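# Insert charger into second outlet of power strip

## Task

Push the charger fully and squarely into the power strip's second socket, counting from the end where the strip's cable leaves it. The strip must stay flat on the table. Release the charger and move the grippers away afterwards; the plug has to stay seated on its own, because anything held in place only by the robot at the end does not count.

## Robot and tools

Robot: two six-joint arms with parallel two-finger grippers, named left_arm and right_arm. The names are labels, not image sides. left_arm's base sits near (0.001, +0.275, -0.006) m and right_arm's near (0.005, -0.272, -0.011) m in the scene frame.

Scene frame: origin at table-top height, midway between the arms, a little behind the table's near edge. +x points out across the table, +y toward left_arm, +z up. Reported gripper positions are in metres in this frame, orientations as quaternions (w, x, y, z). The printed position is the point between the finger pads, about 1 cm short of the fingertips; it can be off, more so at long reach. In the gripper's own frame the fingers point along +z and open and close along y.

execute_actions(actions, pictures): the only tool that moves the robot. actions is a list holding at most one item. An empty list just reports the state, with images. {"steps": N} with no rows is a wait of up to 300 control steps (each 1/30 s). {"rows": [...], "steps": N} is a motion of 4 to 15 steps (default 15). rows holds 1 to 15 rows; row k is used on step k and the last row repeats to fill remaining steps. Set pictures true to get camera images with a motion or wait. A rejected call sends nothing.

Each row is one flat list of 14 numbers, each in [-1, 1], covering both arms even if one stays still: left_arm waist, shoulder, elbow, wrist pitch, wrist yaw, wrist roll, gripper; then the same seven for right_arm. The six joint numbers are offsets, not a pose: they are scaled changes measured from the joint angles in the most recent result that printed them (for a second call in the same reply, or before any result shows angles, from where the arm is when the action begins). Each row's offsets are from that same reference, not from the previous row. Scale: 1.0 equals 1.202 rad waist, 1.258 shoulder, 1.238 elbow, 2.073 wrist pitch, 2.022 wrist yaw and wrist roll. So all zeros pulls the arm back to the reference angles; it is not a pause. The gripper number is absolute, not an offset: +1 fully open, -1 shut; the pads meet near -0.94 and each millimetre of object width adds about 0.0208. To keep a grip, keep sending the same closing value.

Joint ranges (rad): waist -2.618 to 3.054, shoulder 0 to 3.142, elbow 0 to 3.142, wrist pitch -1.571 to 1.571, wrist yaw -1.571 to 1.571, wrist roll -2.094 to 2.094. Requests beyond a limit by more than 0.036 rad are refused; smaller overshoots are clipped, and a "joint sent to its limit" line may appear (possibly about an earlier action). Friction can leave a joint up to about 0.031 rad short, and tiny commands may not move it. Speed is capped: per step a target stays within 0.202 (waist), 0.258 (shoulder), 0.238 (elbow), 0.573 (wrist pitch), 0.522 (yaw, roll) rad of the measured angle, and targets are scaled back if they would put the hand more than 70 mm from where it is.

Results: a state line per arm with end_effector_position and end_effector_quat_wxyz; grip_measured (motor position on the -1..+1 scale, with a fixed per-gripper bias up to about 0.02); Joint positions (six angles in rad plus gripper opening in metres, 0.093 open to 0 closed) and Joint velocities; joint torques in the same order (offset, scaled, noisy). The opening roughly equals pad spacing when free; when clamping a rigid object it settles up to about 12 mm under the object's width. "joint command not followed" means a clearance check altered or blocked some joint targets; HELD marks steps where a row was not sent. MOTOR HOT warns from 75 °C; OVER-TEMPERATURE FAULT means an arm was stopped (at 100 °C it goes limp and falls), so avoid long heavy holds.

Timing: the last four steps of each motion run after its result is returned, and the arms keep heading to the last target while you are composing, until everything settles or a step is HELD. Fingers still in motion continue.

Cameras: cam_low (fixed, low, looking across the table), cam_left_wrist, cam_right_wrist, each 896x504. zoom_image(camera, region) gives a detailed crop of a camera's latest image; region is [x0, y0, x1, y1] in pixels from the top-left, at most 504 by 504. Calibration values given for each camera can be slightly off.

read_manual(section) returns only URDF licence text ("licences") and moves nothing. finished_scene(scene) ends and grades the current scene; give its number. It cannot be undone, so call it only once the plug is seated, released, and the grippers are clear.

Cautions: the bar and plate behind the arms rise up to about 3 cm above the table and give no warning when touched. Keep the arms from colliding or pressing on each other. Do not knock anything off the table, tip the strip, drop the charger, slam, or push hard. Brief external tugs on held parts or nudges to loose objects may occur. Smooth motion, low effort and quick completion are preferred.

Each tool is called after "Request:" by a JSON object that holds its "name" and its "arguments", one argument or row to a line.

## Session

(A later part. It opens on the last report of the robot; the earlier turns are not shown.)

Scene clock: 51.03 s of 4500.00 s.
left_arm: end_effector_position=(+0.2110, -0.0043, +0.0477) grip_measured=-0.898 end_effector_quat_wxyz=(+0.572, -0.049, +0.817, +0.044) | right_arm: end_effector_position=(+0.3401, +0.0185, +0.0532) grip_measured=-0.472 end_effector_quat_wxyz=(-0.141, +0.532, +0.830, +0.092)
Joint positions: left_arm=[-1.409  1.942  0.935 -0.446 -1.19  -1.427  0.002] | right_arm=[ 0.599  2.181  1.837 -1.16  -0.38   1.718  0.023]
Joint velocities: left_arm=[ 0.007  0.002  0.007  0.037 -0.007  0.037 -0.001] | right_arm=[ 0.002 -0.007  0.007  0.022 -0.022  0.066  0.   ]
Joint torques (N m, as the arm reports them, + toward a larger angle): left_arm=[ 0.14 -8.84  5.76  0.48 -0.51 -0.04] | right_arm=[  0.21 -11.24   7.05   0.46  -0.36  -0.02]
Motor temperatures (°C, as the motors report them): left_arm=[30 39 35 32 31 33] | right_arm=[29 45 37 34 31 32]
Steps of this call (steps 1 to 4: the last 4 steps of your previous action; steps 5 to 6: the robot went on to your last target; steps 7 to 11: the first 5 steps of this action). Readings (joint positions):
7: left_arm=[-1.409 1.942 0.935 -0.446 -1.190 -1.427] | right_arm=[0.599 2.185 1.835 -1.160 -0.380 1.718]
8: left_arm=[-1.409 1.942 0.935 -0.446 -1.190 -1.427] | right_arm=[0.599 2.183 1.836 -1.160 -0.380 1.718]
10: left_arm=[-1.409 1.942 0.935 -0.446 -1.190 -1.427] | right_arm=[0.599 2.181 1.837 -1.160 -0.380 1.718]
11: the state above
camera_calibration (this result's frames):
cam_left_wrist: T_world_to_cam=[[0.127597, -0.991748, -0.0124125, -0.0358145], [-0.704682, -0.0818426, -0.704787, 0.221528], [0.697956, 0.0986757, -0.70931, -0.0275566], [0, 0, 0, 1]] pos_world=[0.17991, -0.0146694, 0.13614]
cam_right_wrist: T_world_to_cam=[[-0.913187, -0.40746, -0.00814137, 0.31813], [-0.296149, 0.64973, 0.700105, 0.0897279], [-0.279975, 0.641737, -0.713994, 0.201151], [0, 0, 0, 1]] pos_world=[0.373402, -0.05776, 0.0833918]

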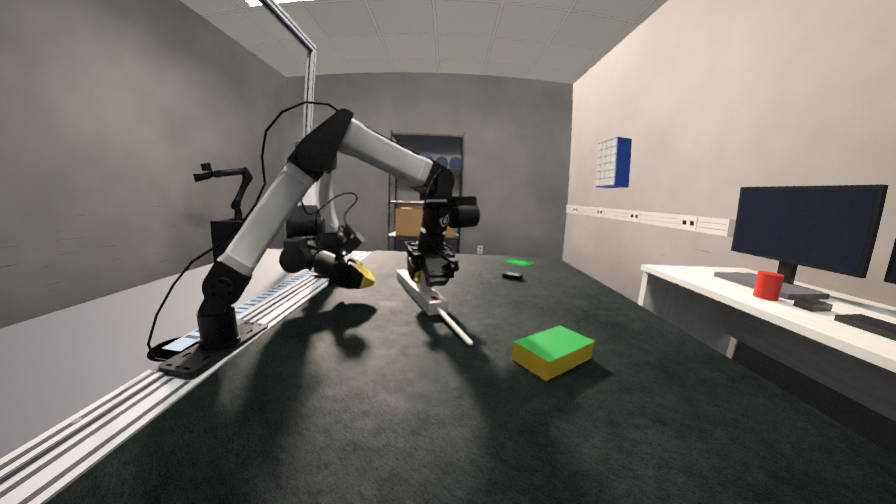

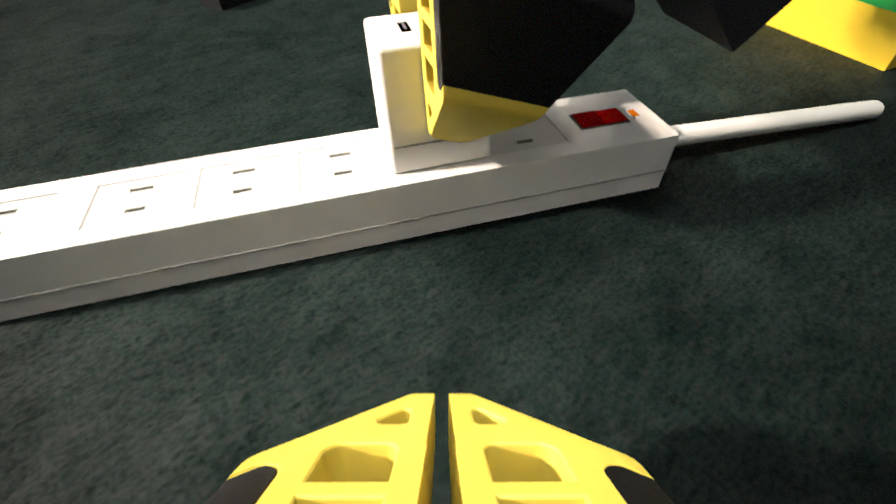

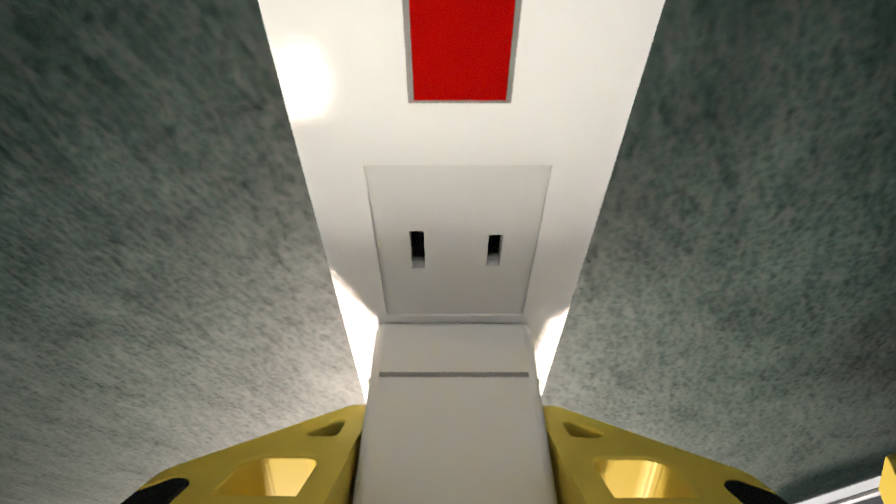

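Request:
{"name": "execute_actions", "arguments": {
  "actions": [
    {"rows": [[0.0004,-0.0016,-0.0005,-0.0006,0,0,-0.9, 0,0,0,0,0,0,0.3],[0.0016,-0.0061,-0.0021,-0.0023,0,0,-0.9, 0,0,0,0,0,0,0.3],[0.0035,-0.0134,-0.0045,-0.005,0,0,-0.9, 0,0,0,0,0,0,0.3],[0.0061,-0.0232,-0.0079,-0.0087,0,0,-0.9, 0,-0.005,0,0,0,0,0.3],[0.0093,-0.0353,-0.012,-0.0132,0,0,-0.9, 0,-0.0141,0,0,0,0,0.3],[0.013,-0.0496,-0.0168,-0.0185,0,0,-0.9, 0,-0.02,0,0,0,0,0.3],[0.0172,-0.0658,-0.0223,-0.0245,0,0,-0.9, 0,-0.0296,0,0,0,0,0.3],[0.0219,-0.0837,-0.0284,-0.0312,0,0,-0.9, 0,-0.0424,0,0,0,0,0.3],[0.027,-0.103,-0.035,-0.0384,0,0,-0.9, 0,-0.0581,0,0,0,0,0.3],[0.0324,-0.1237,-0.042,-0.0462,0,0,-0.9, 0,-0.0765,0,0,0,0,0.3],[0.0381,-0.1453,-0.0494,-0.0542,0,0,-0.9, 0,-0.0971,0,0,0,0,0.3],[0.044,-0.1679,-0.057,-0.0627,0,0,-0.9, 0,-0.1197,0,0,0,0,0.3],[0.0501,-0.1911,-0.0649,-0.0713,0,0,-0.9, 0,-0.1439,0,0,0,0,0.3],[0.0563,-0.2147,-0.0729,-0.0801,0,0,-0.9, 0,-0.1694,0,0,0,0,0.3],[0.0625,-0.2385,-0.081,-0.089,0,0,-0.9, 0,-0.1959,0,0,0,0,0.3]], "steps": 15}
  ]
}}

Request:
{"name": "execute_actions", "arguments": {
  "actions": [
    {"rows": [[0.0295,-0.0883,-0.0358,-0.0479,0,0,-0.9, -0.0021,-0.0971,0,0,0,0,0.3],[0.0357,-0.1119,-0.0438,-0.0567,0,0,-0.9, -0.0081,-0.1246,0,0,0,0,0.3],[0.0418,-0.1351,-0.0517,-0.0653,0,0,-0.9, -0.0173,-0.1521,0,0,0,0,0.3],[0.0477,-0.1577,-0.0593,-0.0738,0,0,-0.9, -0.0291,-0.1792,0,0,0,0,0.3],[0.0534,-0.1793,-0.0667,-0.0818,0,0,-0.9, -0.043,-0.2057,0,0,0,0,0.3],[0.0588,-0.2,-0.0737,-0.0896,0,0,-0.9, -0.0584,-0.2312,0,0,0,0,0.3],[0.0639,-0.2193,-0.0803,-0.0968,0,0,-0.9, -0.0747,-0.2554,0,0,0,0,0.3],[0.0686,-0.2372,-0.0864,-0.1035,0,0,-0.9, -0.0913,-0.278,0,0,0,0,0.3],[0.0728,-0.2534,-0.0919,-0.1095,0,0,-0.9, -0.1076,-0.2986,0,0,0,0,0.3],[0.0765,-0.2677,-0.0967,-0.1148,0,0,-0.9, -0.123,-0.317,0,0,0,0,0.3],[0.0797,-0.2798,-0.1008,-0.1193,0,0,-0.9, -0.1369,-0.3327,0,0,0,0,0.3],[0.0823,-0.2896,-0.1042,-0.123,0,0,-0.9, -0.1487,-0.3455,0,0,0,0,0.3],[0.0842,-0.2969,-0.1066,-0.1257,0,0,-0.9, -0.1579,-0.3551,0,0,0,0,0.3],[0.0854,-0.3014,-0.1082,-0.1274,0,0,-0.9, -0.1639,-0.3611,0,0,0,0,0.3],[0.0858,-0.303,-0.1087,-0.128,0,0,-0.9, -0.166,-0.3631,0,0,0,0,0.3]], "steps": 15}
  ]
}}

Request:
{"name": "execute_actions", "arguments": {
  "actions": [
    {"steps": 9}
  ],
  "pictures": true
}}

Scene clock: 62.87 s of 4500.00 s.
left_arm: end_effector_position=(+0.2133, +0.0071, +0.0754) grip_measured=-0.898 end_effector_quat_wxyz=(+0.574, -0.068, +0.816, +0.031) | right_arm: end_effector_position=(+0.3410, +0.0201, +0.0717) grip_measured=+0.298 end_effector_quat_wxyz=(-0.132, +0.528, +0.832, +0.112)
Joint positions: left_arm=[-1.392  1.826  0.91  -0.495 -1.189 -1.427  0.002] | right_arm=[ 0.599  2.137  1.837 -1.16  -0.38   1.718  0.059]
Joint velocities: left_arm=[ 0.188 -0.803 -0.266 -0.3    0.022  0.007 -0.001] | right_arm=[-0.002 -0.535  0.007  0.037  0.022  0.037  0.001]
Joint torques (N m, as the arm reports them, + toward a larger angle): left_arm=[ 1.03 -9.59  3.87  0.44 -0.48 -0.03] | right_arm=[  0.17 -14.69   6.76   0.6   -0.37  -0.02]
Motor temperatures (°C, as the motors report them): left_arm=[30 40 35 32 31 33] | right_arm=[29 48 38 34 31 32]
Steps of this call (steps 1 to 4: the last 4 steps of your previous action; steps 5 to 15: the robot went on to your last target; steps 16 to 90: nothing new was sent; then 8.47 s passed at rest; steps 91 to 101: the first 11 steps of this action). Readings (joint positions):
91: left_arm=[-1.409 1.942 0.935 -0.446 -1.190 -1.427] | right_arm=[0.599 2.181 1.837 -1.160 -0.380 1.718]
92: left_arm=[-1.409 1.942 0.935 -0.446 -1.190 -1.427] | right_arm=[0.599 2.181 1.837 -1.160 -0.380 1.718]
94: left_arm=[-1.409 1.942 0.935 -0.447 -1.190 -1.427] | right_arm=[0.599 2.181 1.837 -1.160 -0.380 1.718]
98: left_arm=[-1.407 1.902 0.930 -0.468 -1.189 -1.427] | right_arm=[0.599 2.173 1.837 -1.160 -0.380 1.718]
101: the state above

Scene clock: 63.37 s of 4500.00 s.
left_arm: end_effector_position=(+0.2188, +0.0937, +0.1473) grip_measured=-0.898 end_effector_quat_wxyz=(+0.575, -0.130, +0.807, +0.035) | right_arm: end_effector_position=(+0.3362, -0.0292, +0.2733) grip_measured=+0.298 end_effector_quat_wxyz=(-0.008, +0.510, +0.796, +0.327)
Joint positions: left_arm=[-1.284  1.4    0.783 -0.732 -1.189 -1.427  0.002] | right_arm=[ 0.479  1.65   1.837 -1.156 -0.383  1.718  0.06 ]
Joint velocities: left_arm=[ 0.129 -0.51  -0.198 -0.462  0.007  0.007 -0.001] | right_arm=[-0.642 -0.686 -0.002 -0.007 -0.022  0.022  0.   ]
Joint torques (N m, as the arm reports them, + toward a larger angle): left_arm=[ 0.86 -5.72  5.33  0.66 -0.46 -0.04] | right_arm=[-0.24 -7.44  6.92  1.68 -0.3  -0.05]
Motor temperatures (°C, as the motors report them): left_arm=[30 40 35 32 31 33] | right_arm=[29 48 38 34 31 32]
Steps of this call (steps 1 to 4: the last 4 steps of your previous action; steps 5 to 15: the first 11 steps of this action, its rows measured from where the robot was after step 4). Readings (joint positions):
4: left_arm=[-1.360 1.709 0.875 -0.551 -1.189 -1.427] | right_arm=[0.599 2.024 1.837 -1.159 -0.380 1.718]
5: left_arm=[-1.352 1.678 0.865 -0.567 -1.189 -1.427] | right_arm=[0.599 1.988 1.837 -1.159 -0.380 1.718]
6: left_arm=[-1.344 1.645 0.856 -0.585 -1.189 -1.427] | right_arm=[0.599 1.950 1.837 -1.159 -0.380 1.718]
8: left_arm=[-1.328 1.578 0.840 -0.620 -1.189 -1.427] | right_arm=[0.597 1.875 1.837 -1.158 -0.380 1.718]
12: left_arm=[-1.300 1.463 0.807 -0.686 -1.189 -1.427] | right_arm=[0.549 1.735 1.837 -1.157 -0.383 1.718]
15: the state above

Scene clock: 63.67 s of 4500.00 s.
left_arm: end_effector_position=(+0.2162, +0.1119, +0.1517) grip_measured=-0.898 end_effector_quat_wxyz=(+0.573, -0.127, +0.808, +0.052) | right_arm: end_effector_position=(+0.3362, -0.0573, +0.3054) grip_measured=+0.298 end_effector_quat_wxyz=(+0.025, +0.522, +0.773, +0.360)
Joint positions: left_arm=[-1.27   1.344  0.762 -0.799 -1.189 -1.427  0.002] | right_arm=[ 0.41   1.567  1.837 -1.156 -0.383  1.718  0.06 ]
Joint velocities: left_arm=[-0.042 -0.007 -0.022 -0.066 -0.007 -0.095 -0.   ] | right_arm=[ 0.017  0.012  0.022 -0.007 -0.022  0.037 -0.001]
Joint torques (N m, as the arm reports them, + toward a larger angle): left_arm=[ 1.09 -5.2   5.06  0.53 -0.51 -0.04] | right_arm=[-0.61 -6.4   6.81  1.83 -0.31 -0.05]
Motor temperatures (°C, as the motors report them): left_arm=[30 40 35 32 31 33] | right_arm=[29 48 38 34 31 32]
Kept back: nothing.
Steps of this call (steps 1 to 4: the last 4 steps of your previous action; steps 5 to 9: the robot went on to your last target). Readings (joint positions):
1: left_arm=[-1.280 1.383 0.777 -0.746 -1.189 -1.427] | right_arm=[0.458 1.627 1.837 -1.156 -0.383 1.718]
2: left_arm=[-1.276 1.369 0.772 -0.758 -1.189 -1.427] | right_arm=[0.440 1.608 1.837 -1.156 -0.383 1.718]
4: left_arm=[-1.271 1.351 0.766 -0.778 -1.189 -1.427] | right_arm=[0.416 1.580 1.837 -1.156 -0.383 1.718]
8: left_arm=[-1.270 1.344 0.763 -0.797 -1.189 -1.427] | right_arm=[0.410 1.567 1.837 -1.156 -0.383 1.718]
9: the state above
camera_calibration (this result's frames):
cam_left_wrist: T_world_to_cam=[[0.261116, -0.963126, 0.0648532, 0.0362601], [-0.67057, -0.229307, -0.705517, 0.317204], [0.694373, 0.140733, -0.705719, 0.026627], [0, 0, 0, 1]] pos_world=[0.18475, 0.103913, 0.240232]
cam_right_wrist: T_world_to_cam=[[-0.788697, -0.184025, -0.586593, 0.433389], [-0.583463, 0.524715, 0.619875, 0.0752894], [0.193722, 0.831149, -0.521213, 0.221489], [0, 0, 0, 1]] pos_world=[0.342834, -0.143841, 0.322996]

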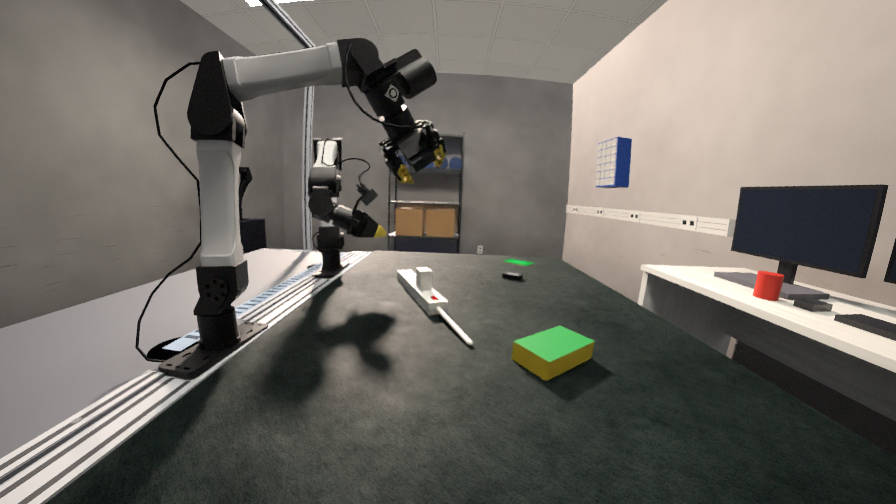

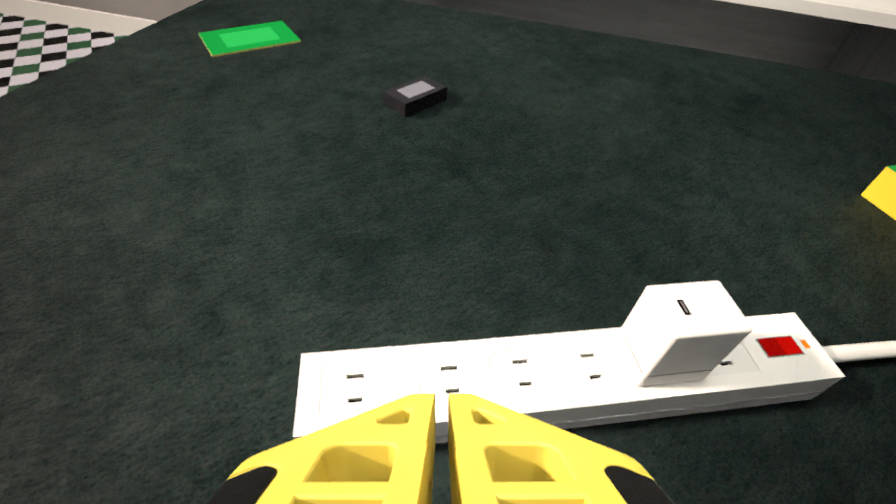

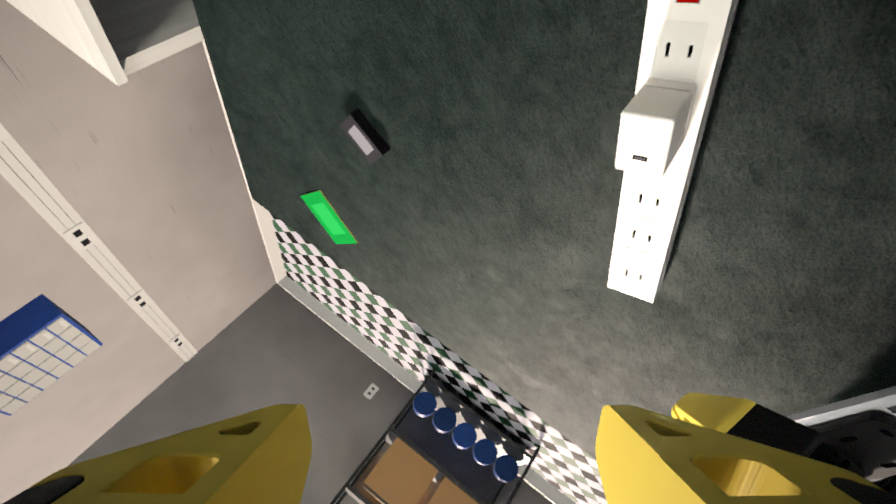

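The charger is seated in the second outlet, the strip is lying flat, and both arms are clear.

Request:
{"name": "finished_scene", "arguments": {
  "scene": 2
}}

The scene is finished: the task was done.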